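# Rest the cable runway's far end on the bracket

## Task

Set the far end of the cable runway securely on the bracket so it sits between the two lugs. Then open the grippers and move the arms away. The runway must stay there with no robot supporting it, or the goal is not met.

## Robot and tools

Setup: four identical i2rt Big YAM arms, named arm1, arm2, arm3 and arm4. Each has six joints, a two-finger gripper and a wrist camera (arm1_cam_wrist through arm4_cam_wrist). Two fixed room cameras, cam_high and cam_low, also watch the scene. A hand reaches roughly 1.0 m from its joint1 axis. With joint1 and joint6 at 0 and the hand level and pointing forward, the wrist camera sits above the hand and looks toward the fingertips. Loose objects may sometimes be nudged by an outside push.

Frames: all poses share one scene frame, with its origin on the floor and +z pointing up. The hand point is midway between the fingertips. The hand's z axis runs along the fingers, and its y axis is the direction in which the fingers open and close. Foot poses are never printed. The calls themselves use only joint values, not Cartesian poses.

execute_actions: the argument "actions" is a list holding one action or none. An empty list only reports state and images. An action is an object with one entry per arm you want to command ("arm1" to "arm4"). Each entry holds "joints", an object that maps joint names to absolute targets. These are not offsets. You may name any subset of the joints:
- joint1_rad: -2.879 to 2.879. Base yaw; positive is counter-clockwise seen from above.
- joint2_rad: 0 to 3.141. Shoulder; 0 has the upper arm pointing back and near level, and larger values raise it and bring it forward.
- joint3_rad: 0 to 3.019. Elbow; 0 is fully folded, and larger values open it.
- joint4_rad: -1.692 to 1.57. Hand pitch; positive tips the fingers up.
- joint5_rad: -1.57 to 1.57. Sideways hand swing; positive goes to the arm's right.
- joint6_rad: -2.094 to 2.094. Hand roll; positive is clockwise seen from behind the hand.
- gripper_m: 0 to 0.093, in metres. This is the fingertip gap. Grip force tops out near 50 to 62 N per pad, and is lower on some units.

A joint counts as done when it is within its tolerance: ±0.045, ±0.14, ±0.09, ±0.055, ±0.03 and ±0.035 rad for joints 1 to 6, and ±0.003 m for the gripper. All commanded motions begin together but may end at different times. Each joint moves at its own speed, so the hand can swing wide between postures. A joint or arm you leave out may still be driving toward an earlier target. A very small change from the current reading may not move a joint at all.

The optional "cameras" list chooses which images come back. Leave it out, or pass null or ["all"], to get every camera; pass [] for none. An unknown key, an unknown camera name or an out-of-range value rejects the whole call, and nothing moves. If a result reports a stop, the later motion, wait and finish calls in that same reply are skipped.

wait: "seconds" from 0 to 10. It sends no new command and returns the same state and images as an empty action.

zoom_image: "camera" is a camera name, and "region" is [x0, y0, x1, y1] in image pixels, with (0, 0) at the top-left. The region can be at most 504 by 504. Only full images from the most recent result can be zoomed.

finished_scene: "scene" is the current scene's number. It ends the scene for good after the last command has been held, and its result says whether the goal was met.

Reading results: joint_positions gives the measured joint values. The "pictures" line lists the cameras in the same order as the images. joint_status reports how each commanded motion ended:
- off_target: the joint stopped short of its target and may still be pushing.
- contact_stop: the joint stopped on contact, dropped its target and now holds its current position.
- time_out: the joint could not arrive in time. It keeps its target, or a nearer one no more than 0.375, 0.375, 0.113, 0.225, 0.075 and 0.3 rad (joints 1 to 6) from where it stands, and keeps pushing toward it. It will move there on its own if the path clears. To relieve the push, command the joint's reported position.
- not_followed: the arm's targets were blocked. This comes with a "joint command not followed" line and usually a "cause:" line, often from the self- and arm-to-arm clearance check. The arm may retry those targets on later actions until it receives targets that pass. A gripper target in the same action still runs. Calls with no action never show this line.
- limit_stop_at_motor_heat: the arm halted because a motor overheated. Resend the target; the gap alone does not prove contact.

on_its_own lists what the arm is doing without a command from this call. Its "held at" value is the held target, not the actual position. A joint holding a load up tends to sag. Joint torques are given in joint order (no gripper). They are raw drive output, with per-unit offset, scale and noise, and friction can fake or hide a load. No line reports arm-to-arm contact.

Heat: holding a load warms the motors, even while you are thinking, and some heat persists. MOTOR HOT warns at 85 °C. At 100 °C an OVER-TEMPERATURE FAULT drops that arm's joints and gripper until they cool, which counts as a stop.

Cautions: the robot keeps its last command while you think, and the arms do not coordinate with each other. A Big YAM keeps pushing after contact, and it can push hard. A hard press between two arms fails the run, and a hard collision may too. The clearance check can act too late, and between arms it ignores fingers, gripper housings and wrist cameras. Knocking anything out of the work area or onto the floor fails the task. Drops, slips, slams and forceful pushes also count against you. Release the runway gently and check in the images that it stays in place before you finish.

Each tool is called after "Emit:" as name(argument=value, ...), one argument or row to a line, values as JSON.

## Session

Emit:
execute_actions(
  actions=[],
)

Scene clock: 0.00 s.
Joint torques (N m, as the arm reports them, + toward a larger angle): no reading
Motor temperatures (°C, as the motors report them): arm1=[31 29 30 32 28 30] | arm2=[28 31 28 29 30 31] | arm3=[30 30 32 27 28 30] | arm4=[31 31 29 31 28 31]
arm1.joint_positions: joint1_rad=+0.166 joint2_rad=+0.580 joint3_rad=+1.441 joint4_rad=-1.155 joint5_rad=-0.188 joint6_rad=+0.088 gripper_m=+0.094
arm1.joint_status: not commanded
arm1.hand: x=-1.0380 y=-0.2568 z=+1.4485 quat_wxyz=(-0.338, +0.589, -0.544, -0.492) (m; scene frame)
arm2.joint_positions: joint1_rad=+0.161 joint2_rad=+0.505 joint3_rad=+1.381 joint4_rad=-1.374 joint5_rad=-0.177 joint6_rad=-0.299 gripper_m=+0.095
arm2.joint_status: not commanded
arm2.hand: x=-0.2623 y=+0.3407 z=+1.3133 quat_wxyz=(-0.373, -0.455, -0.726, +0.356) (m; scene frame)
arm3.joint_positions: joint1_rad=-0.396 joint2_rad=+0.471 joint3_rad=+1.359 joint4_rad=-1.163 joint5_rad=+0.105 joint6_rad=+0.484 gripper_m=+0.095
arm3.joint_status: not commanded
arm3.hand: x=+0.6804 y=-0.3614 z=+1.4027 quat_wxyz=(-0.396, +0.308, -0.733, -0.460) (m; scene frame)
arm4.joint_positions: joint1_rad=-0.218 joint2_rad=+0.455 joint3_rad=+1.345 joint4_rad=-1.494 joint5_rad=+0.032 joint6_rad=+0.178 gripper_m=+0.095
arm4.joint_status: not commanded
arm4.hand: x=+1.2038 y=+0.3455 z=+1.3529 quat_wxyz=(-0.330, -0.708, -0.532, +0.326) (m; scene frame)
pictures: arm1_cam_wrist, arm2_cam_wrist, arm3_cam_wrist, arm4_cam_wrist, cam_high, cam_low
Images, in order (width x height): arm1_cam_wrist 504x504, arm2_cam_wrist 504x504, arm3_cam_wrist 504x504, arm4_cam_wrist 504x504, cam_high 672x504, cam_low 672x504.

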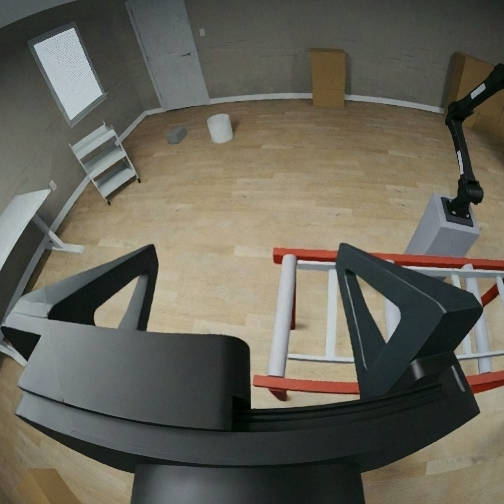

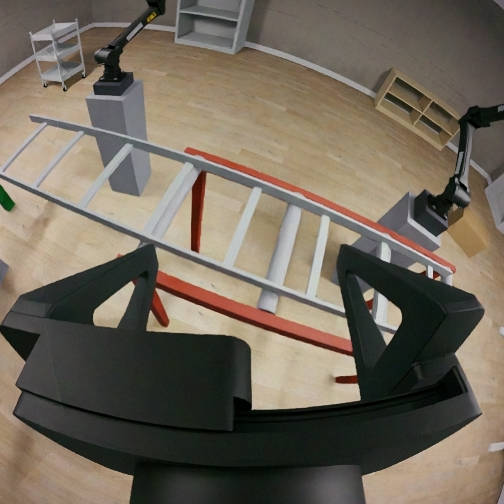

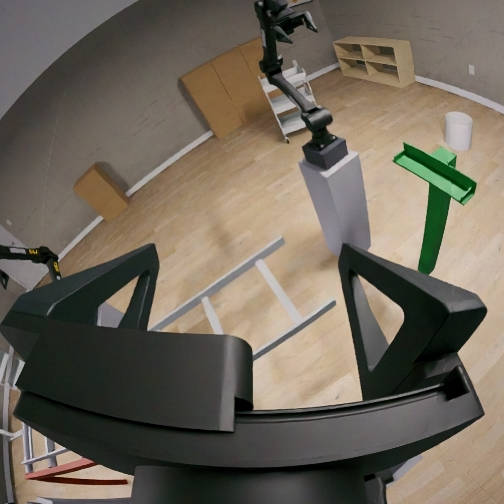

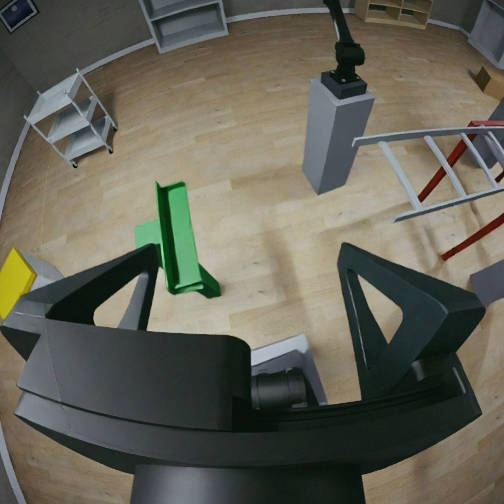

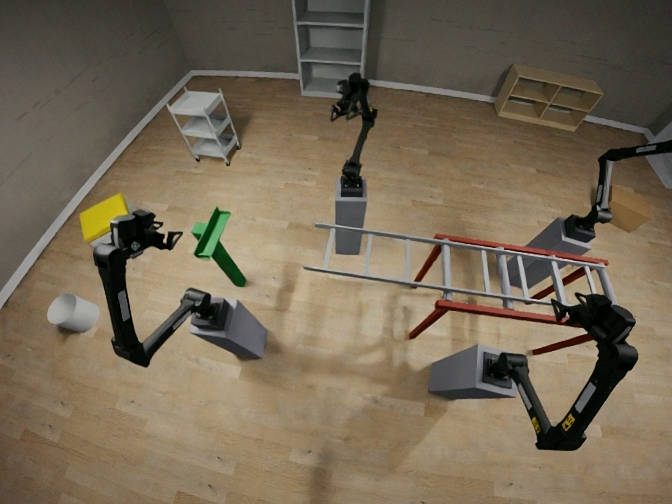

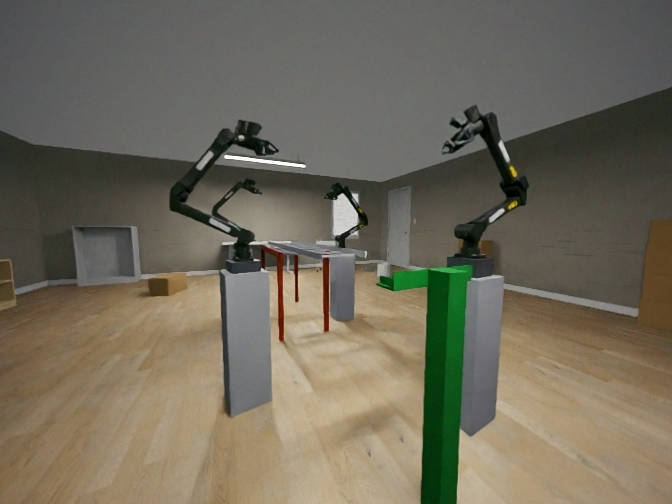

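Emit:
zoom_image(
  camera="cam_high",
  region=[170, 170, 672, 420],
)

Emit:
zoom_image(
  camera="cam_low",
  region=[200, 200, 520, 360],
)

Emit:
zoom_image(
  camera="arm3_cam_wrist",
  region=[330, 110, 504, 284],
)

Region (170, 170, 672, 420) of cam_high's 672x504 image, scaled by 1.004, with more detail than that image has; it fills the top 251 rows of this view, and the rest is white.

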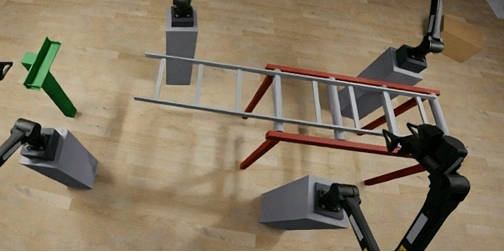

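Region (200, 200, 520, 360) of cam_low's 672x504 image, scaled by 1.575, with more detail than that image has.

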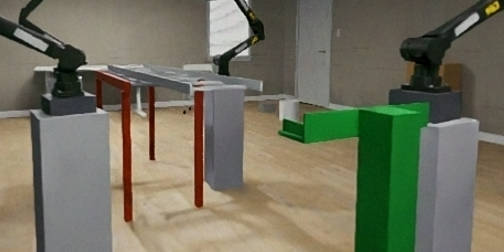

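Region (330, 110, 504, 284) of arm3_cam_wrist's 504x504 image, scaled by 2.897, with more detail than that image has.

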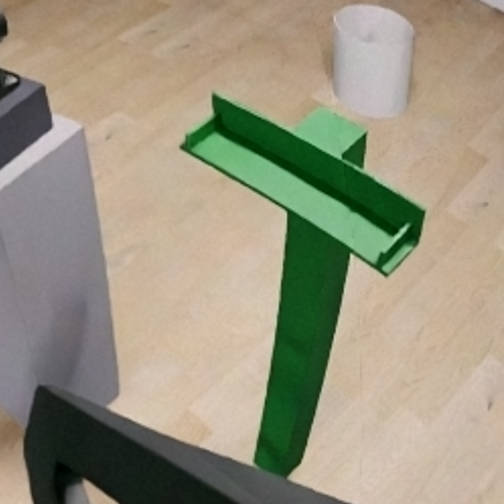

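Emit:
execute_actions(
  actions=[
    {"arm1":{"joints":{"joint1_rad":0,"joint2_rad":1.2,"joint3_rad":1.3,"joint4_rad":-1.4,"joint5_rad":0,"joint6_rad":0}},"arm2":{"joints":{"joint1_rad":0,"joint2_rad":1.3,"joint3_rad":1.5,"joint4_rad":-1.5,"joint5_rad":0,"joint6_rad":0}},"arm3":{"joints":{"joint1_rad":0,"joint2_rad":1.4,"joint3_rad":1.5,"joint4_rad":-1.6,"joint5_rad":0,"joint6_rad":0}},"arm4":{"joints":{"joint1_rad":0,"joint2_rad":1.5,"joint3_rad":1.6,"joint4_rad":-1.6,"joint5_rad":0,"joint6_rad":0}}},
  ],
)

Scene clock: 7.37 s.
Joint torques (N m, as the arm reports them, + toward a larger angle): arm1=[ -0.18 -11.5    9.65   0.13   0.12  -0.15] | arm2=[ -1.58 -11.6   10.33   0.46   0.04   0.1 ] | arm3=[  0.18 -12.41  10.33   0.21  -0.09  -0.25] | arm4=[  1.04 -14.8   11.39   0.    -0.06  -0.06]
Motor temperatures (°C, as the motors report them): arm1=[31 29 31 32 28 30] | arm2=[28 31 29 29 30 31] | arm3=[30 30 34 27 28 30] | arm4=[31 31 30 31 28 31]
arm1.joint_positions: joint1_rad=+0.004 joint2_rad=+1.208 joint3_rad=+1.298 joint4_rad=-1.384 joint5_rad=-0.002 joint6_rad=+0.008 gripper_m=+0.094
arm1.joint_status: all done
arm1.hand: x=-0.9462 y=-0.0850 z=+1.1410 quat_wxyz=(-0.103, +0.648, -0.749, -0.092) (m; scene frame)
arm2.joint_positions: joint1_rad=+0.004 joint2_rad=+1.304 joint3_rad=+1.488 joint4_rad=-1.487 joint5_rad=-0.003 joint6_rad=-0.011 gripper_m=+0.095
arm2.joint_status: all done
arm2.hand: x=-0.3473 y=+0.0947 z=+1.1096 quat_wxyz=(-0.090, -0.734, -0.665, +0.099) (m; scene frame)
arm3.joint_positions: joint1_rad=-0.008 joint2_rad=+1.409 joint3_rad=+1.492 joint4_rad=-1.588 joint5_rad=+0.002 joint6_rad=+0.015 gripper_m=+0.095
arm3.joint_status: all done
arm3.hand: x=+0.5456 y=-0.1252 z=+1.1141 quat_wxyz=(-0.023, +0.763, -0.645, -0.029) (m; scene frame)
arm4.joint_positions: joint1_rad=-0.013 joint2_rad=+1.514 joint3_rad=+1.590 joint4_rad=-1.589 joint5_rad=+0.003 joint6_rad=+0.009 gripper_m=+0.095
arm4.joint_status: all done
arm4.hand: x=+1.2739 y=+0.0388 z=+1.1322 quat_wxyz=(-0.017, -0.669, -0.743, +0.021) (m; scene frame)
pictures: arm1_cam_wrist, arm2_cam_wrist, arm3_cam_wrist, arm4_cam_wrist, cam_high, cam_low
Images, in order (width x height): arm1_cam_wrist 504x504, arm2_cam_wrist 504x504, arm3_cam_wrist 504x504, arm4_cam_wrist 504x504, cam_high 672x504, cam_low 672x504.

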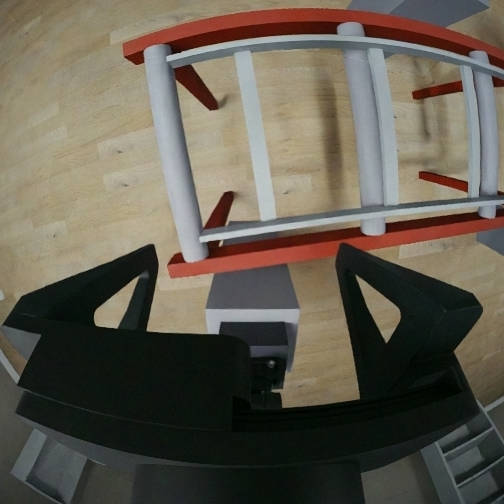

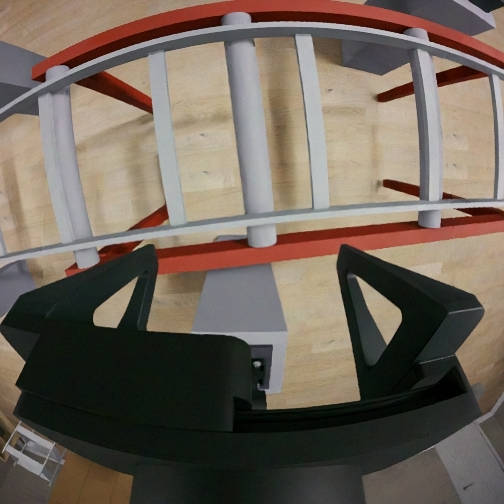

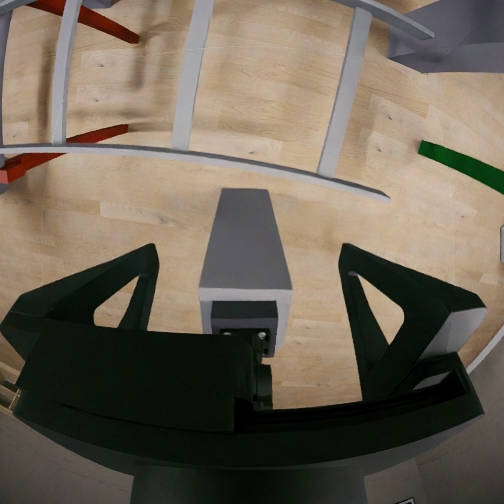

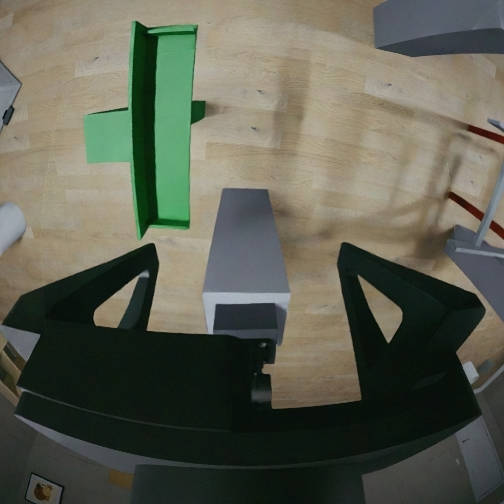

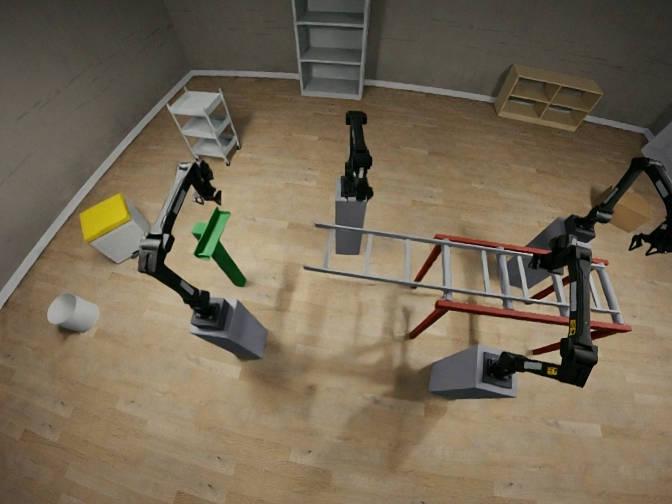

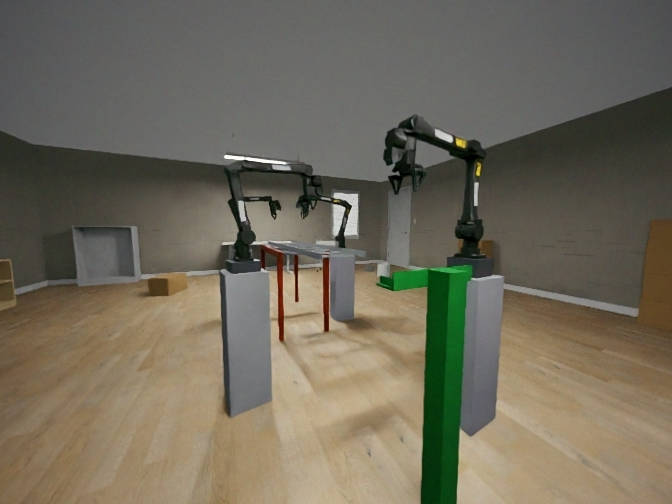

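Emit:
execute_actions(
  actions=[
    {"arm3":{"joints":{"joint1_rad":0.5,"joint2_rad":1.6,"joint3_rad":1.5,"joint4_rad":-1.45}},"arm4":{"joints":{"joint1_rad":-0.85,"joint2_rad":2.1,"joint3_rad":2.2,"joint4_rad":-1.65,"joint6_rad":-0.72}}},
  ],
  cameras=["arm3_cam_wrist","arm4_cam_wrist","cam_high","cam_low"],
)

Scene clock: 27.47 s.
Joint torques (N m, as the arm reports them, + toward a larger angle): arm1=[ -0.16 -11.55   9.8    0.13   0.12  -0.15] | arm2=[ -1.37 -11.53  10.35   0.45   0.04   0.09] | arm3=[ -1.96 -15.32  10.11   0.64  -0.03  -0.28] | arm4=[ -0.01 -23.65  15.09   0.03  -0.09  -0.1 ]
Motor temperatures (°C, as the motors report them): arm1=[31 29 33 32 28 30] | arm2=[28 31 31 29 30 31] | arm3=[30 31 37 27 28 30] | arm4=[31 32 33 31 28 31]
arm1.joint_positions: joint1_rad=+0.004 joint2_rad=+1.208 joint3_rad=+1.298 joint4_rad=-1.384 joint5_rad=-0.002 joint6_rad=+0.008 gripper_m=+0.094
arm1.joint_status: not commanded
arm1.hand: x=-0.9462 y=-0.0850 z=+1.1410 quat_wxyz=(-0.103, +0.648, -0.749, -0.092) (m; scene frame)
arm2.joint_positions: joint1_rad=+0.004 joint2_rad=+1.304 joint3_rad=+1.488 joint4_rad=-1.487 joint5_rad=-0.003 joint6_rad=-0.011 gripper_m=+0.095
arm2.joint_status: not commanded
arm2.hand: x=-0.3473 y=+0.0947 z=+1.1096 quat_wxyz=(-0.090, -0.734, -0.665, +0.099) (m; scene frame)
arm3.joint_positions: joint1_rad=+0.511 joint2_rad=+1.609 joint3_rad=+1.492 joint4_rad=-1.456 joint5_rad=-0.001 joint6_rad=+0.013 gripper_m=+0.095
arm3.joint_status: all done
arm3.hand: x=+0.3100 y=-0.1730 z=+1.0296 quat_wxyz=(-0.002, +0.904, -0.427, -0.003) (m; scene frame)
arm4.joint_positions: joint1_rad=-0.853 joint2_rad=+2.114 joint3_rad=+2.149 joint4_rad=-1.646 joint5_rad=+0.002 joint6_rad=-0.710 gripper_m=+0.095
arm4.joint_status: all done
arm4.hand: x=+0.7906 y=+0.0157 z=+1.0268 quat_wxyz=(+0.006, -0.713, -0.701, -0.018) (m; scene frame)
pictures: arm3_cam_wrist, arm4_cam_wrist, cam_high, cam_low
Images, in order (width x height): arm3_cam_wrist 504x504, arm4_cam_wrist 504x504, cam_high 672x504, cam_low 672x504.

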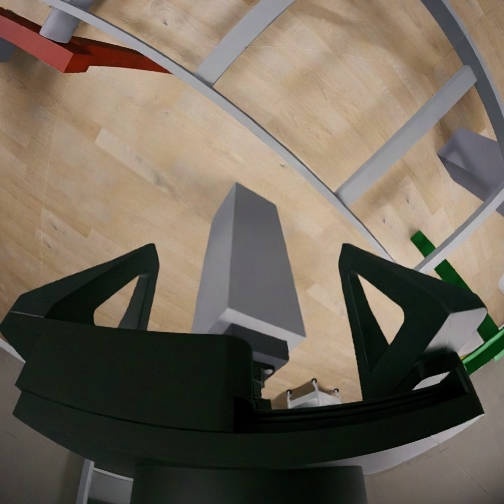

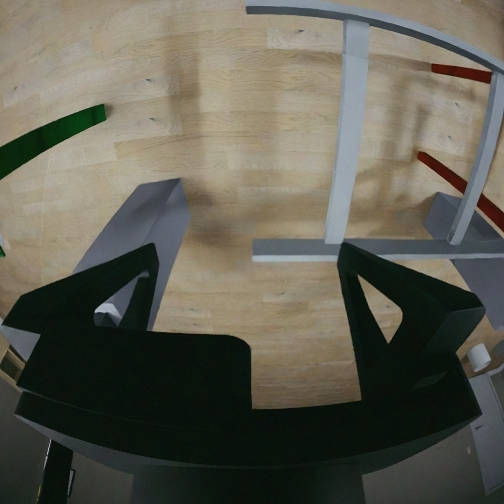

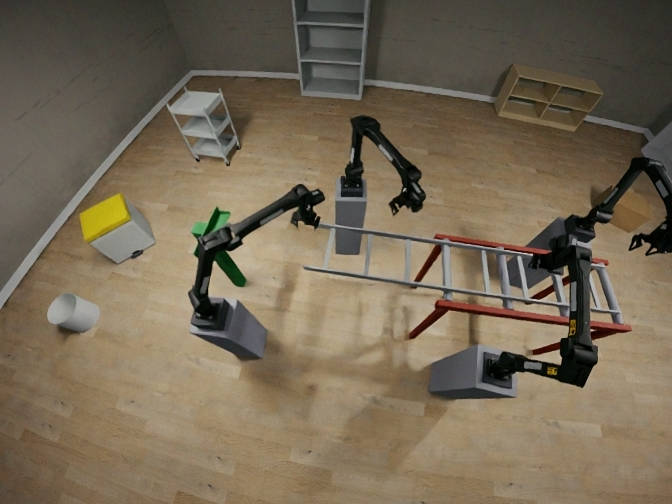

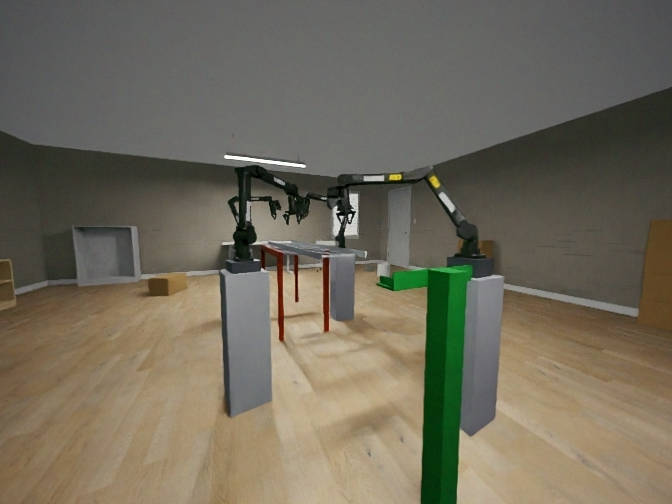

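Emit:
execute_actions(
  actions=[
    {"arm4":{"joints":{"joint1_rad":-0.97,"joint2_rad":2.38,"joint3_rad":2.42,"joint4_rad":-1.6,"joint6_rad":-0.83}}},
  ],
  cameras=["arm4_cam_wrist","cam_high","cam_low"],
)

Scene clock: 37.00 s.
Joint torques (N m, as the arm reports them, + toward a larger angle): arm1=[ -0.14 -11.56   9.79   0.13   0.12  -0.15] | arm2=[ -1.39 -11.38  10.35   0.45   0.04   0.1 ] | arm3=[ -1.69 -16.13  10.14   0.64   0.03  -0.25] | arm4=[  1.54 -26.73  14.01   0.46  -0.03  -0.05]
Motor temperatures (°C, as the motors report them): arm1=[31 29 33 32 28 30] | arm2=[28 31 32 29 30 31] | arm3=[30 32 37 27 28 30] | arm4=[31 34 34 31 28 31]
arm1.joint_positions: joint1_rad=+0.004 joint2_rad=+1.208 joint3_rad=+1.298 joint4_rad=-1.384 joint5_rad=-0.002 joint6_rad=+0.008 gripper_m=+0.094
arm1.joint_status: not commanded
arm1.hand: x=-0.9462 y=-0.0850 z=+1.1410 quat_wxyz=(-0.103, +0.648, -0.749, -0.092) (m; scene frame)
arm2.joint_positions: joint1_rad=+0.004 joint2_rad=+1.304 joint3_rad=+1.488 joint4_rad=-1.487 joint5_rad=-0.003 joint6_rad=-0.011 gripper_m=+0.095
arm2.joint_status: not commanded
arm2.hand: x=-0.3473 y=+0.0947 z=+1.1096 quat_wxyz=(-0.090, -0.734, -0.665, +0.099) (m; scene frame)
arm3.joint_positions: joint1_rad=+0.511 joint2_rad=+1.609 joint3_rad=+1.492 joint4_rad=-1.456 joint5_rad=-0.001 joint6_rad=+0.013 gripper_m=+0.095
arm3.joint_status: not commanded
arm3.hand: x=+0.3100 y=-0.1730 z=+1.0296 quat_wxyz=(-0.002, +0.904, -0.427, -0.003) (m; scene frame)
arm4.joint_positions: joint1_rad=-0.982 joint2_rad=+2.398 joint3_rad=+2.379 joint4_rad=-1.607 joint5_rad=+0.001 joint6_rad=-0.821 gripper_m=+0.095
arm4.joint_status: all done
arm4.hand: x=+0.6808 y=+0.0312 z=+0.9244 quat_wxyz=(+0.003, -0.719, -0.694, -0.026) (m; scene frame)
pictures: arm4_cam_wrist, cam_high, cam_low
Images, in order (width x height): arm4_cam_wrist 504x504, cam_high 672x504, cam_low 672x504.

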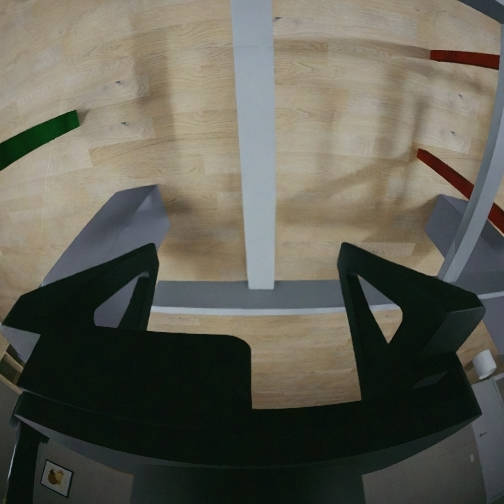

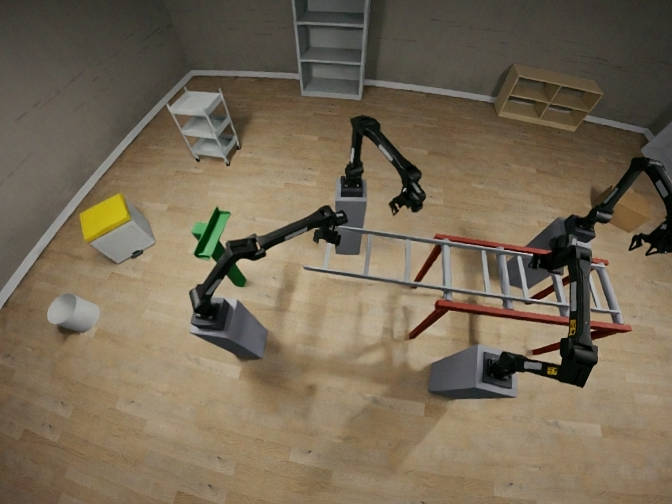

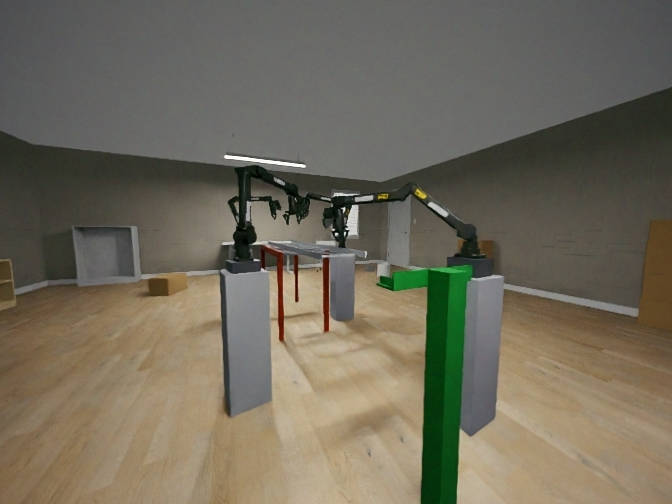

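Emit:
execute_actions(
  actions=[
    {"arm4":{"joints":{"joint2_rad":2.435,"joint3_rad":2.31,"joint4_rad":-1.41}}},
  ],
  cameras=["arm4_cam_wrist","cam_low"],
)

Emit:
zoom_image(
  camera="cam_low",
  region=[280, 190, 420, 300],
)

Scene clock: 42.53 s.
Joint torques (N m, as the arm reports them, + toward a larger angle): arm1=[ -0.17 -11.54   9.8    0.13   0.12  -0.15] | arm2=[ -1.51 -11.36  10.36   0.46   0.04   0.09] | arm3=[ -1.77 -15.84  10.22   0.77   0.01  -0.26] | arm4=[  0.82 -24.49   9.75   0.94  -0.04  -0.06]
Motor temperatures (°C, as the motors report them): arm1=[31 29 34 32 28 30] | arm2=[28 32 32 29 30 31] | arm3=[30 32 38 27 28 30] | arm4=[31 35 34 31 28 31]
arm1.joint_positions: joint1_rad=+0.004 joint2_rad=+1.208 joint3_rad=+1.298 joint4_rad=-1.384 joint5_rad=-0.002 joint6_rad=+0.008 gripper_m=+0.094
arm1.joint_status: not commanded
arm1.hand: x=-0.9462 y=-0.0850 z=+1.1410 quat_wxyz=(-0.103, +0.648, -0.749, -0.092) (m; scene frame)
arm2.joint_positions: joint1_rad=+0.004 joint2_rad=+1.304 joint3_rad=+1.488 joint4_rad=-1.487 joint5_rad=-0.003 joint6_rad=-0.011 gripper_m=+0.095
arm2.joint_status: not commanded
arm2.hand: x=-0.3473 y=+0.0947 z=+1.1096 quat_wxyz=(-0.090, -0.734, -0.665, +0.099) (m; scene frame)
arm3.joint_positions: joint1_rad=+0.511 joint2_rad=+1.609 joint3_rad=+1.492 joint4_rad=-1.456 joint5_rad=-0.001 joint6_rad=+0.013 gripper_m=+0.095
arm3.joint_status: not commanded
arm3.hand: x=+0.3100 y=-0.1730 z=+1.0296 quat_wxyz=(-0.002, +0.904, -0.427, -0.003) (m; scene frame)
arm4.joint_positions: joint1_rad=-0.982 joint2_rad=+2.418 joint3_rad=+2.316 joint4_rad=-1.422 joint5_rad=+0.001 joint6_rad=-0.821 gripper_m=+0.095
arm4.joint_status: all done
arm4.hand: x=+0.6600 y=+0.0136 z=+0.8862 quat_wxyz=(+0.005, -0.719, -0.695, +0.025) (m; scene frame)
pictures: arm4_cam_wrist, cam_low
Images, in order (width x height): arm4_cam_wrist 504x504, cam_low 672x504.

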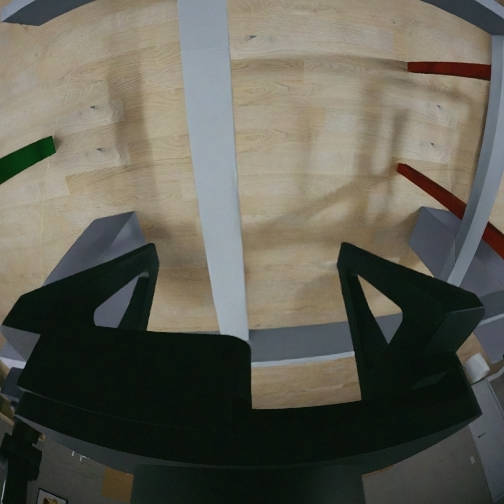

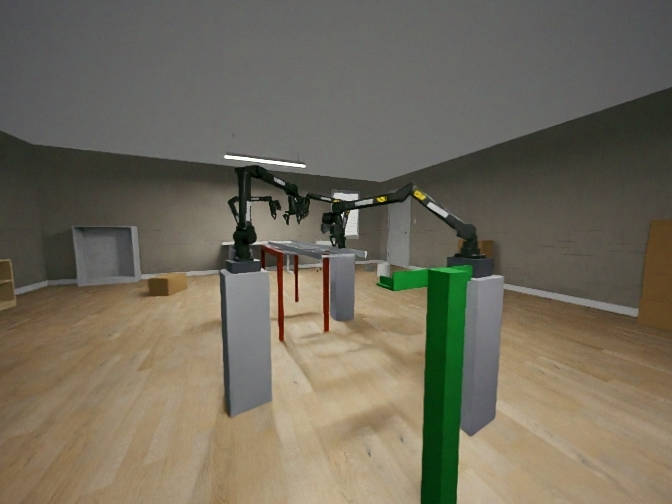

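Region (280, 190, 420, 300) of cam_low's 672x504 image, scaled by 3.600, with more detail than that image has; it fills the top 396 rows of this view, and the rest is white.

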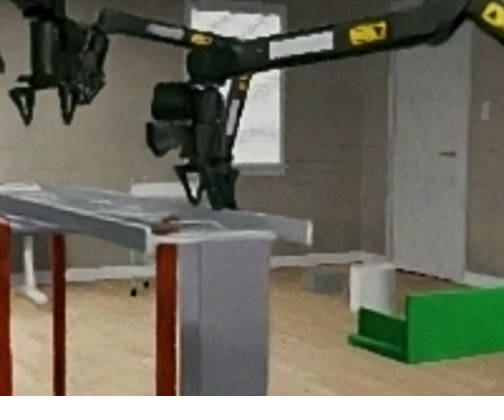

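Emit:
execute_actions(
  actions=[
    {"arm4":{"joints":{"joint2_rad":2.47,"joint3_rad":2.245,"joint4_rad":-1.365}}},
  ],
  cameras=["arm4_cam_wrist","cam_low"],
)

Emit:
zoom_image(
  camera="cam_low",
  region=[280, 190, 420, 300],
)

Scene clock: 45.30 s.
Joint torques (N m, as the arm reports them, + toward a larger angle): arm1=[ -0.12 -11.56   9.8    0.13   0.12  -0.16] | arm2=[ -1.4  -11.42  10.37   0.46   0.03   0.1 ] | arm3=[ -2.05 -16.61  10.3    0.75  -0.01  -0.26] | arm4=[  0.87 -25.08   9.91   0.8   -0.03  -0.06]
Motor temperatures (°C, as the motors report them): arm1=[31 29 34 32 28 30] | arm2=[28 32 32 29 30 31] | arm3=[30 32 38 27 28 30] | arm4=[31 35 34 31 28 31]
arm1.joint_positions: joint1_rad=+0.004 joint2_rad=+1.208 joint3_rad=+1.298 joint4_rad=-1.384 joint5_rad=-0.002 joint6_rad=+0.008 gripper_m=+0.094
arm1.joint_status: not commanded
arm1.hand: x=-0.9462 y=-0.0850 z=+1.1410 quat_wxyz=(-0.103, +0.648, -0.749, -0.092) (m; scene frame)
arm2.joint_positions: joint1_rad=+0.004 joint2_rad=+1.304 joint3_rad=+1.488 joint4_rad=-1.487 joint5_rad=-0.003 joint6_rad=-0.011 gripper_m=+0.095
arm2.joint_status: not commanded
arm2.hand: x=-0.3473 y=+0.0947 z=+1.1096 quat_wxyz=(-0.090, -0.734, -0.665, +0.099) (m; scene frame)
arm3.joint_positions: joint1_rad=+0.511 joint2_rad=+1.609 joint3_rad=+1.492 joint4_rad=-1.456 joint5_rad=-0.001 joint6_rad=+0.013 gripper_m=+0.095
arm3.joint_status: not commanded
arm3.hand: x=+0.3100 y=-0.1730 z=+1.0296 quat_wxyz=(-0.002, +0.904, -0.427, -0.003) (m; scene frame)
arm4.joint_positions: joint1_rad=-0.982 joint2_rad=+2.456 joint3_rad=+2.249 joint4_rad=-1.377 joint5_rad=+0.001 joint6_rad=-0.821 gripper_m=+0.095
arm4.joint_status: all done
arm4.hand: x=+0.6697 y=+0.0225 z=+0.8338 quat_wxyz=(+0.004, -0.719, -0.695, -0.005) (m; scene frame)
pictures: arm4_cam_wrist, cam_low
Images, in order (width x height): arm4_cam_wrist 504x504, cam_low 672x504.

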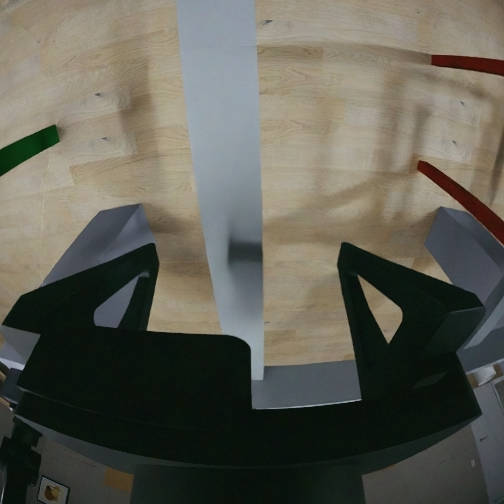

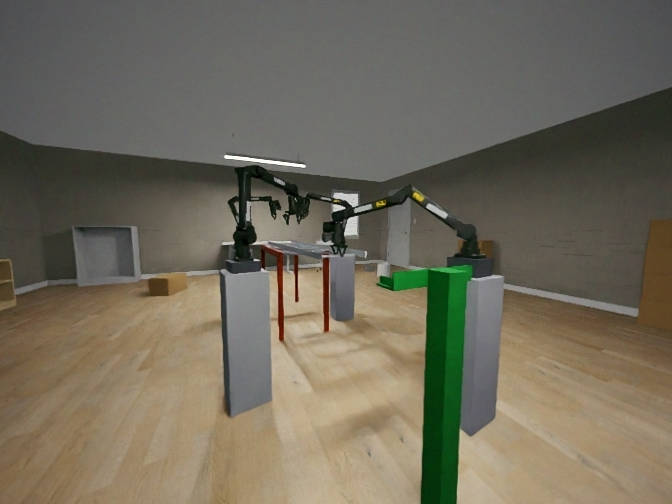

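Region (280, 190, 420, 300) of cam_low's 672x504 image, scaled by 3.600, with more detail than that image has; it fills the top 396 rows of this view, and the rest is white.

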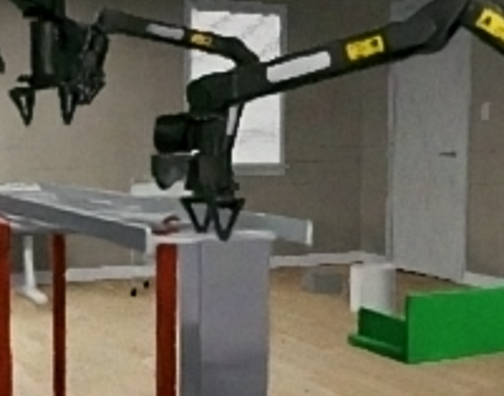

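Emit:
execute_actions(
  actions=[
    {"arm4":{"joints":{"joint2_rad":2.493,"joint3_rad":2.22,"joint4_rad":-1.325}}},
  ],
  cameras=[],
)

Emit:
execute_actions(
  actions=[
    {"arm4":{"joints":{"gripper_m":0.0}},"arm3":{"joints":{"joint1_rad":0.3,"joint2_rad":1.0,"joint3_rad":1.2}}},
  ],
  cameras=["arm4_cam_wrist","cam_low"],
)

Scene clock: 48.43 s.
Joint torques (N m, as the arm reports them, + toward a larger angle): arm1=[ -0.12 -11.57   9.79   0.12   0.12  -0.16] | arm2=[ -1.5  -11.56  10.39   0.43   0.04   0.09] | arm3=[ -1.9  -15.97  10.12   0.83  -0.02  -0.21] | arm4=[  0.6  -24.1    9.05   0.77  -0.03  -0.05]
Motor temperatures (°C, as the motors report them): arm1=[31 29 34 32 28 30] | arm2=[28 32 32 29 30 31] | arm3=[30 32 38 27 28 30] | arm4=[31 35 34 31 28 31]
arm1.joint_positions: joint1_rad=+0.004 joint2_rad=+1.208 joint3_rad=+1.298 joint4_rad=-1.384 joint5_rad=-0.002 joint6_rad=+0.008 gripper_m=+0.094
arm1.joint_status: not commanded
arm1.hand: x=-0.9462 y=-0.0850 z=+1.1410 quat_wxyz=(-0.103, +0.648, -0.749, -0.092) (m; scene frame)
arm2.joint_positions: joint1_rad=+0.004 joint2_rad=+1.304 joint3_rad=+1.488 joint4_rad=-1.487 joint5_rad=-0.003 joint6_rad=-0.011 gripper_m=+0.095
arm2.joint_status: not commanded
arm2.hand: x=-0.3473 y=+0.0947 z=+1.1096 quat_wxyz=(-0.090, -0.734, -0.665, +0.099) (m; scene frame)
arm3.joint_positions: joint1_rad=+0.511 joint2_rad=+1.609 joint3_rad=+1.492 joint4_rad=-1.456 joint5_rad=-0.001 joint6_rad=+0.013 gripper_m=+0.095
arm3.joint_status: not commanded
arm3.hand: x=+0.3100 y=-0.1730 z=+1.0296 quat_wxyz=(-0.002, +0.904, -0.427, -0.003) (m; scene frame)
arm4.joint_positions: joint1_rad=-0.982 joint2_rad=+2.466 joint3_rad=+2.228 joint4_rad=-1.337 joint5_rad=+0.001 joint6_rad=-0.821 gripper_m=+0.095
arm4.joint_status: all done
arm4.hand: x=+0.6686 y=+0.0217 z=+0.8185 quat_wxyz=(+0.004, -0.719, -0.695, -0.001) (m; scene frame)
pictures: none
No camera images: the call's "cameras" was empty. Leave "cameras" out to get every camera's image.

Scene clock: 49.93 s.
Joint torques (N m, as the arm reports them, + toward a larger angle): arm1=[ -0.13 -11.58   9.79   0.13   0.12  -0.15] | arm2=[ -1.39 -11.52  10.38   0.47   0.04   0.1 ] | arm3=[ 0.12 -4.24  9.35  1.44 -0.1  -0.23] | arm4=[  0.32 -23.94   9.68   0.92   0.01   0.18]
Motor temperatures (°C, as the motors report them): arm1=[31 29 34 32 28 30] | arm2=[28 32 32 29 30 31] | arm3=[30 32 38 27 28 30] | arm4=[31 35 34 31 28 31]
arm1.joint_positions: joint1_rad=+0.004 joint2_rad=+1.208 joint3_rad=+1.298 joint4_rad=-1.384 joint5_rad=-0.002 joint6_rad=+0.008 gripper_m=+0.094
arm1.joint_status: not commanded
arm1.hand: x=-0.9462 y=-0.0850 z=+1.1410 quat_wxyz=(-0.103, +0.648, -0.749, -0.092) (m; scene frame)
arm2.joint_positions: joint1_rad=+0.004 joint2_rad=+1.304 joint3_rad=+1.488 joint4_rad=-1.487 joint5_rad=-0.003 joint6_rad=-0.011 gripper_m=+0.095
arm2.joint_status: not commanded
arm2.hand: x=-0.3473 y=+0.0947 z=+1.1096 quat_wxyz=(-0.090, -0.734, -0.665, +0.099) (m; scene frame)
arm3.joint_positions: joint1_rad=+0.288 joint2_rad=+0.991 joint3_rad=+1.210 joint4_rad=-1.453 joint5_rad=+0.001 joint6_rad=+0.013 gripper_m=+0.095
arm3.joint_status: all done
arm3.hand: x=+0.4729 y=-0.2542 z=+1.1475 quat_wxyz=(-0.089, +0.838, -0.517, -0.148) (m; scene frame)
arm4.joint_positions: joint1_rad=-0.978 joint2_rad=+2.466 joint3_rad=+2.223 joint4_rad=-1.340 joint5_rad=-0.001 joint6_rad=-0.847 gripper_m=+0.025
arm4.joint_status: gripper_m off_target (ended at +0.025, target +0.000)
arm4.hand: x=+0.6725 y=+0.0208 z=+0.8168 quat_wxyz=(+0.003, -0.708, -0.706, -0.005) (m; scene frame)
pictures: arm4_cam_wrist, cam_low
Images, in order (width x height): arm4_cam_wrist 504x504, cam_low 672x504.

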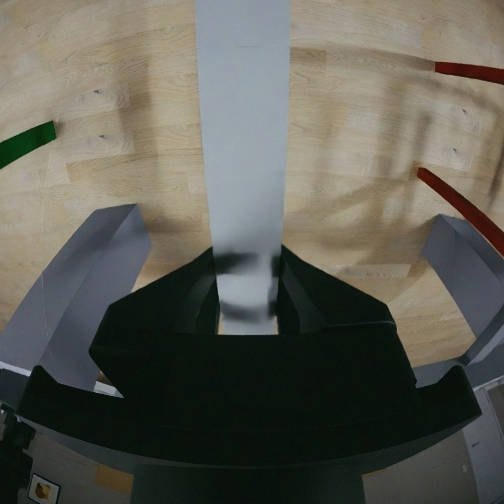

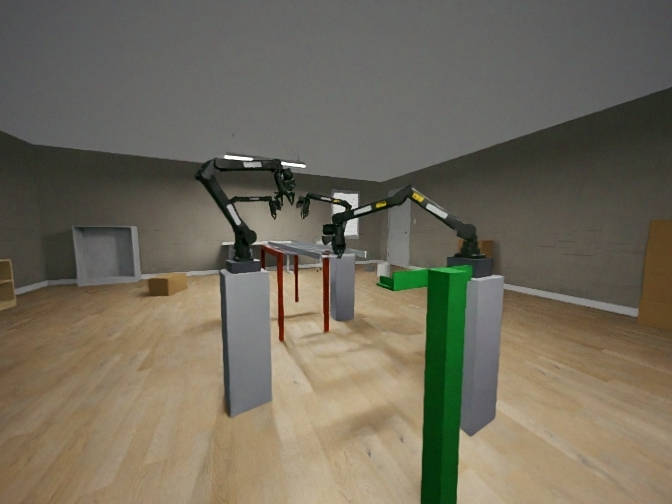

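Emit:
execute_actions(
  actions=[
    {"arm4":{"joints":{"joint1_rad":-0.92,"joint2_rad":2.31,"joint3_rad":1.985,"joint4_rad":-1.225,"joint6_rad":-0.79}}},
  ],
  cameras=["arm4_cam_wrist"],
)

Emit:
execute_actions(
  actions=[
    {"arm4":{"joints":{"joint1_rad":-0.855,"joint2_rad":2.195,"joint3_rad":1.785,"joint4_rad":-1.14,"joint6_rad":-0.725}}},
  ],
  cameras=["arm4_cam_wrist","cam_low","cam_high"],
)

Scene clock: 57.27 s.
Joint torques (N m, as the arm reports them, + toward a larger angle): arm1=[ -0.14 -11.58   9.79   0.13   0.12  -0.16] | arm2=[ -1.41 -11.51  10.38   0.44   0.04   0.09] | arm3=[ 0.84 -4.06  9.13  1.26 -0.06 -0.23] | arm4=[ -0.28 -26.41  10.38   0.48  -0.2    0.06]
Motor temperatures (°C, as the motors report them): arm1=[31 29 34 32 28 30] | arm2=[28 32 33 29 30 31] | arm3=[30 32 38 27 28 30] | arm4=[31 36 33 31 28 31]
arm1.joint_positions: joint1_rad=+0.004 joint2_rad=+1.208 joint3_rad=+1.298 joint4_rad=-1.384 joint5_rad=-0.002 joint6_rad=+0.008 gripper_m=+0.094
arm1.joint_status: not commanded
arm1.hand: x=-0.9462 y=-0.0850 z=+1.1410 quat_wxyz=(-0.103, +0.648, -0.749, -0.092) (m; scene frame)
arm2.joint_positions: joint1_rad=+0.004 joint2_rad=+1.304 joint3_rad=+1.488 joint4_rad=-1.487 joint5_rad=-0.003 joint6_rad=-0.011 gripper_m=+0.095
arm2.joint_status: not commanded
arm2.hand: x=-0.3473 y=+0.0947 z=+1.1096 quat_wxyz=(-0.090, -0.734, -0.665, +0.099) (m; scene frame)
arm3.joint_positions: joint1_rad=+0.288 joint2_rad=+0.991 joint3_rad=+1.210 joint4_rad=-1.453 joint5_rad=+0.001 joint6_rad=+0.013 gripper_m=+0.095
arm3.joint_status: not commanded
arm3.hand: x=+0.4729 y=-0.2542 z=+1.1475 quat_wxyz=(-0.089, +0.838, -0.517, -0.148) (m; scene frame)
arm4.joint_positions: joint1_rad=-0.920 joint2_rad=+2.336 joint3_rad=+1.977 joint4_rad=-1.232 joint5_rad=+0.005 joint6_rad=-0.795 gripper_m=+0.025
arm4.joint_status: all done
arm4.hand: x=+0.7304 y=+0.0197 z=+0.8166 quat_wxyz=(+0.006, -0.706, -0.708, -0.009) (m; scene frame)
pictures: arm4_cam_wrist
Images, in order (width x height): arm4_cam_wrist 504x504.

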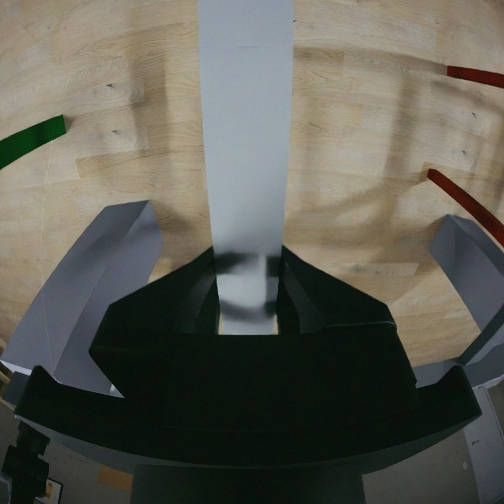

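Scene clock: 58.50 s.
Joint torques (N m, as the arm reports them, + toward a larger angle): arm1=[ -0.16 -11.59   9.8    0.13   0.12  -0.15] | arm2=[ -1.49 -11.31  10.39   0.48   0.03   0.1 ] | arm3=[ 0.5  -3.98  9.16  1.25 -0.1  -0.27] | arm4=[ -0.43 -25.03  10.31   0.4   -0.2   -0.01]
Motor temperatures (°C, as the motors report them): arm1=[31 29 34 32 28 30] | arm2=[28 32 33 29 30 31] | arm3=[30 31 38 27 28 30] | arm4=[31 36 33 31 28 31]
arm1.joint_positions: joint1_rad=+0.004 joint2_rad=+1.208 joint3_rad=+1.298 joint4_rad=-1.384 joint5_rad=-0.002 joint6_rad=+0.008 gripper_m=+0.094
arm1.joint_status: not commanded
arm1.hand: x=-0.9462 y=-0.0850 z=+1.1410 quat_wxyz=(-0.103, +0.648, -0.749, -0.092) (m; scene frame)
arm2.joint_positions: joint1_rad=+0.004 joint2_rad=+1.304 joint3_rad=+1.488 joint4_rad=-1.487 joint5_rad=-0.003 joint6_rad=-0.011 gripper_m=+0.095
arm2.joint_status: not commanded
arm2.hand: x=-0.3473 y=+0.0947 z=+1.1096 quat_wxyz=(-0.090, -0.734, -0.665, +0.099) (m; scene frame)
arm3.joint_positions: joint1_rad=+0.288 joint2_rad=+0.991 joint3_rad=+1.210 joint4_rad=-1.453 joint5_rad=+0.001 joint6_rad=+0.013 gripper_m=+0.095
arm3.joint_status: not commanded
arm3.hand: x=+0.4729 y=-0.2542 z=+1.1475 quat_wxyz=(-0.089, +0.838, -0.517, -0.148) (m; scene frame)
arm4.joint_positions: joint1_rad=-0.849 joint2_rad=+2.227 joint3_rad=+1.773 joint4_rad=-1.144 joint5_rad=+0.005 joint6_rad=-0.722 gripper_m=+0.025
arm4.joint_status: all done
arm4.hand: x=+0.7936 y=+0.0183 z=+0.8153 quat_wxyz=(+0.007, -0.707, -0.707, -0.012) (m; scene frame)
pictures: arm4_cam_wrist, cam_high, cam_low
Images, in order (width x height): arm4_cam_wrist 504x504, cam_high 672x504, cam_low 672x504.

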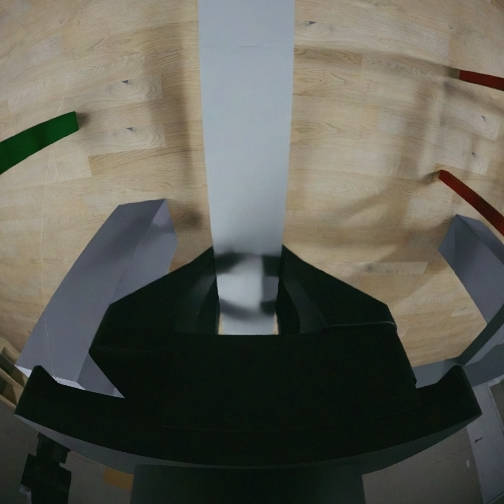

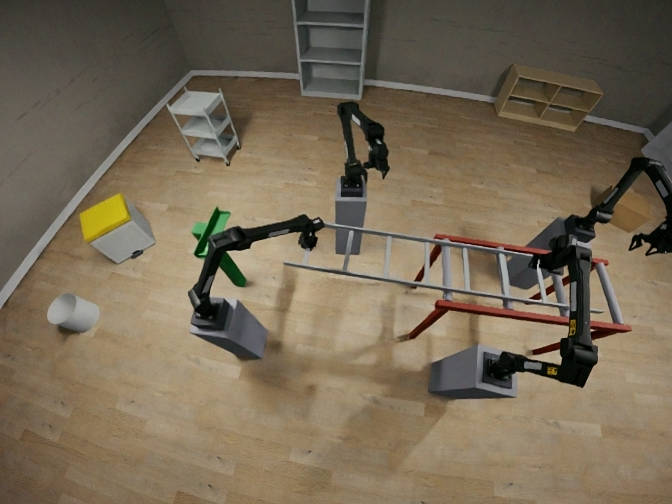

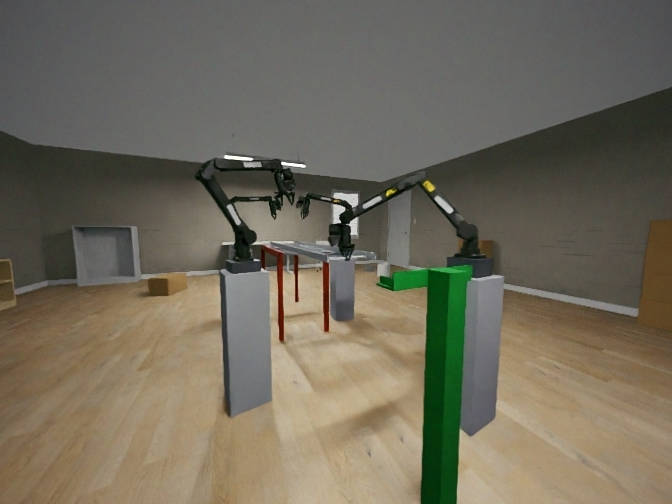

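Emit:
execute_actions(
  actions=[
    {"arm4":{"joints":{"joint1_rad":-0.762,"joint2_rad":2.04,"joint3_rad":1.58,"joint4_rad":-1.055,"joint6_rad":-0.635}}},
  ],
  cameras=[],
)

Emit:
execute_actions(
  actions=[
    {"arm4":{"joints":{"joint1_rad":-0.628,"joint2_rad":1.93,"joint3_rad":1.405,"joint4_rad":-0.985,"joint6_rad":-0.50}}},
  ],
  cameras=["arm4_cam_wrist","cam_low","cam_high"],
)

Scene clock: 63.77 s.
Joint torques (N m, as the arm reports them, + toward a larger angle): arm1=[ -0.15 -11.59   9.8    0.12   0.12  -0.15] | arm2=[ -1.41 -11.61  10.36   0.48   0.04   0.1 ] | arm3=[ 0.27 -4.53  8.96  1.27 -0.05 -0.28] | arm4=[ -1.21 -25.66  11.2    0.06  -0.14  -0.11]
Motor temperatures (°C, as the motors report them): arm1=[31 29 34 32 28 30] | arm2=[28 32 33 29 30 31] | arm3=[30 31 38 27 28 30] | arm4=[31 36 33 31 28 31]
arm1.joint_positions: joint1_rad=+0.004 joint2_rad=+1.208 joint3_rad=+1.298 joint4_rad=-1.384 joint5_rad=-0.002 joint6_rad=+0.008 gripper_m=+0.094
arm1.joint_status: not commanded
arm1.hand: x=-0.9462 y=-0.0850 z=+1.1410 quat_wxyz=(-0.103, +0.648, -0.749, -0.092) (m; scene frame)
arm2.joint_positions: joint1_rad=+0.004 joint2_rad=+1.304 joint3_rad=+1.488 joint4_rad=-1.487 joint5_rad=-0.003 joint6_rad=-0.011 gripper_m=+0.095
arm2.joint_status: not commanded
arm2.hand: x=-0.3473 y=+0.0947 z=+1.1096 quat_wxyz=(-0.090, -0.734, -0.665, +0.099) (m; scene frame)
arm3.joint_positions: joint1_rad=+0.288 joint2_rad=+0.991 joint3_rad=+1.210 joint4_rad=-1.453 joint5_rad=+0.001 joint6_rad=+0.013 gripper_m=+0.095
arm3.joint_status: not commanded
arm3.hand: x=+0.4729 y=-0.2542 z=+1.1475 quat_wxyz=(-0.089, +0.838, -0.517, -0.148) (m; scene frame)
arm4.joint_positions: joint1_rad=-0.747 joint2_rad=+2.106 joint3_rad=+1.554 joint4_rad=-1.051 joint5_rad=+0.004 joint6_rad=-0.621 gripper_m=+0.025
arm4.joint_status: all done
arm4.hand: x=+0.8755 y=+0.0199 z=+0.8144 quat_wxyz=(+0.008, -0.707, -0.707, -0.014) (m; scene frame)
pictures: none
No camera images: the call's "cameras" was empty. Leave "cameras" out to get every camera's image.

Scene clock: 65.23 s.
Joint torques (N m, as the arm reports them, + toward a larger angle): arm1=[ -0.11 -11.6    9.8    0.12   0.12  -0.16] | arm2=[ -1.53 -11.51  10.34   0.44   0.03   0.1 ] | arm3=[ 0.7  -3.6   9.23  1.29 -0.09 -0.24] | arm4=[ -1.48 -25.24  11.75  -0.4   -0.15  -0.09]
Motor temperatures (°C, as the motors report them): arm1=[31 29 34 32 28 30] | arm2=[28 32 33 29 30 31] | arm3=[30 31 38 27 28 30] | arm4=[31 36 33 31 28 32]
arm1.joint_positions: joint1_rad=+0.004 joint2_rad=+1.208 joint3_rad=+1.298 joint4_rad=-1.384 joint5_rad=-0.002 joint6_rad=+0.008 gripper_m=+0.094
arm1.joint_status: not commanded
arm1.hand: x=-0.9462 y=-0.0850 z=+1.1410 quat_wxyz=(-0.103, +0.648, -0.749, -0.092) (m; scene frame)
arm2.joint_positions: joint1_rad=+0.004 joint2_rad=+1.304 joint3_rad=+1.488 joint4_rad=-1.487 joint5_rad=-0.003 joint6_rad=-0.011 gripper_m=+0.095
arm2.joint_status: not commanded
arm2.hand: x=-0.3473 y=+0.0947 z=+1.1096 quat_wxyz=(-0.090, -0.734, -0.665, +0.099) (m; scene frame)
arm3.joint_positions: joint1_rad=+0.288 joint2_rad=+0.991 joint3_rad=+1.210 joint4_rad=-1.453 joint5_rad=+0.001 joint6_rad=+0.013 gripper_m=+0.095
arm3.joint_status: not commanded
arm3.hand: x=+0.4729 y=-0.2542 z=+1.1475 quat_wxyz=(-0.089, +0.838, -0.517, -0.148) (m; scene frame)
arm4.joint_positions: joint1_rad=-0.611 joint2_rad=+2.013 joint3_rad=+1.367 joint4_rad=-0.971 joint5_rad=+0.004 joint6_rad=-0.486 gripper_m=+0.025
arm4.joint_status: all done
arm4.hand: x=+0.9679 y=+0.0236 z=+0.8065 quat_wxyz=(+0.013, -0.706, -0.708, -0.020) (m; scene frame)
pictures: arm4_cam_wrist, cam_high, cam_low
Images, in order (width x height): arm4_cam_wrist 504x504, cam_high 672x504, cam_low 672x504.

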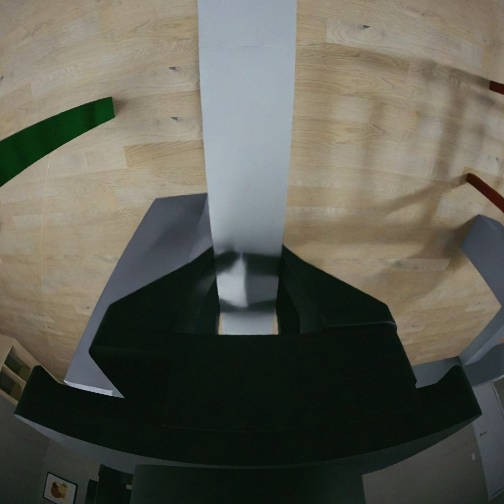

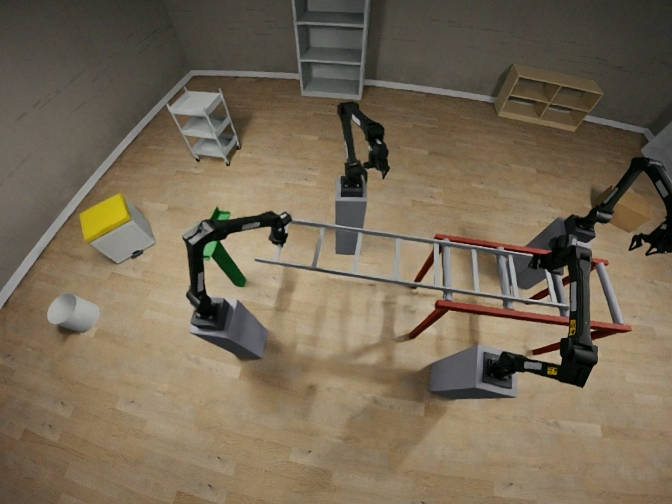

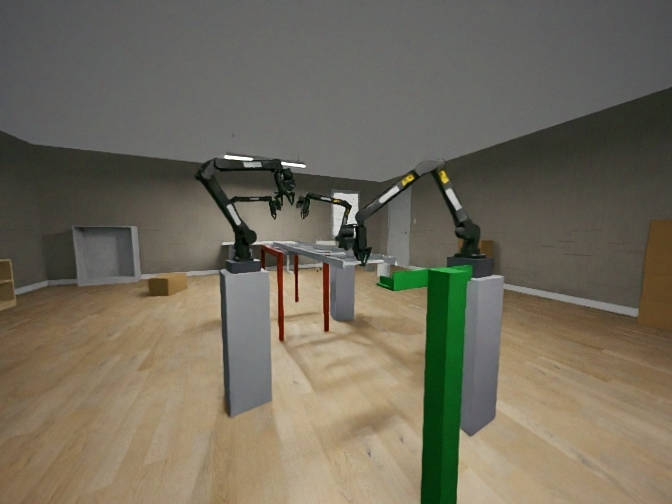

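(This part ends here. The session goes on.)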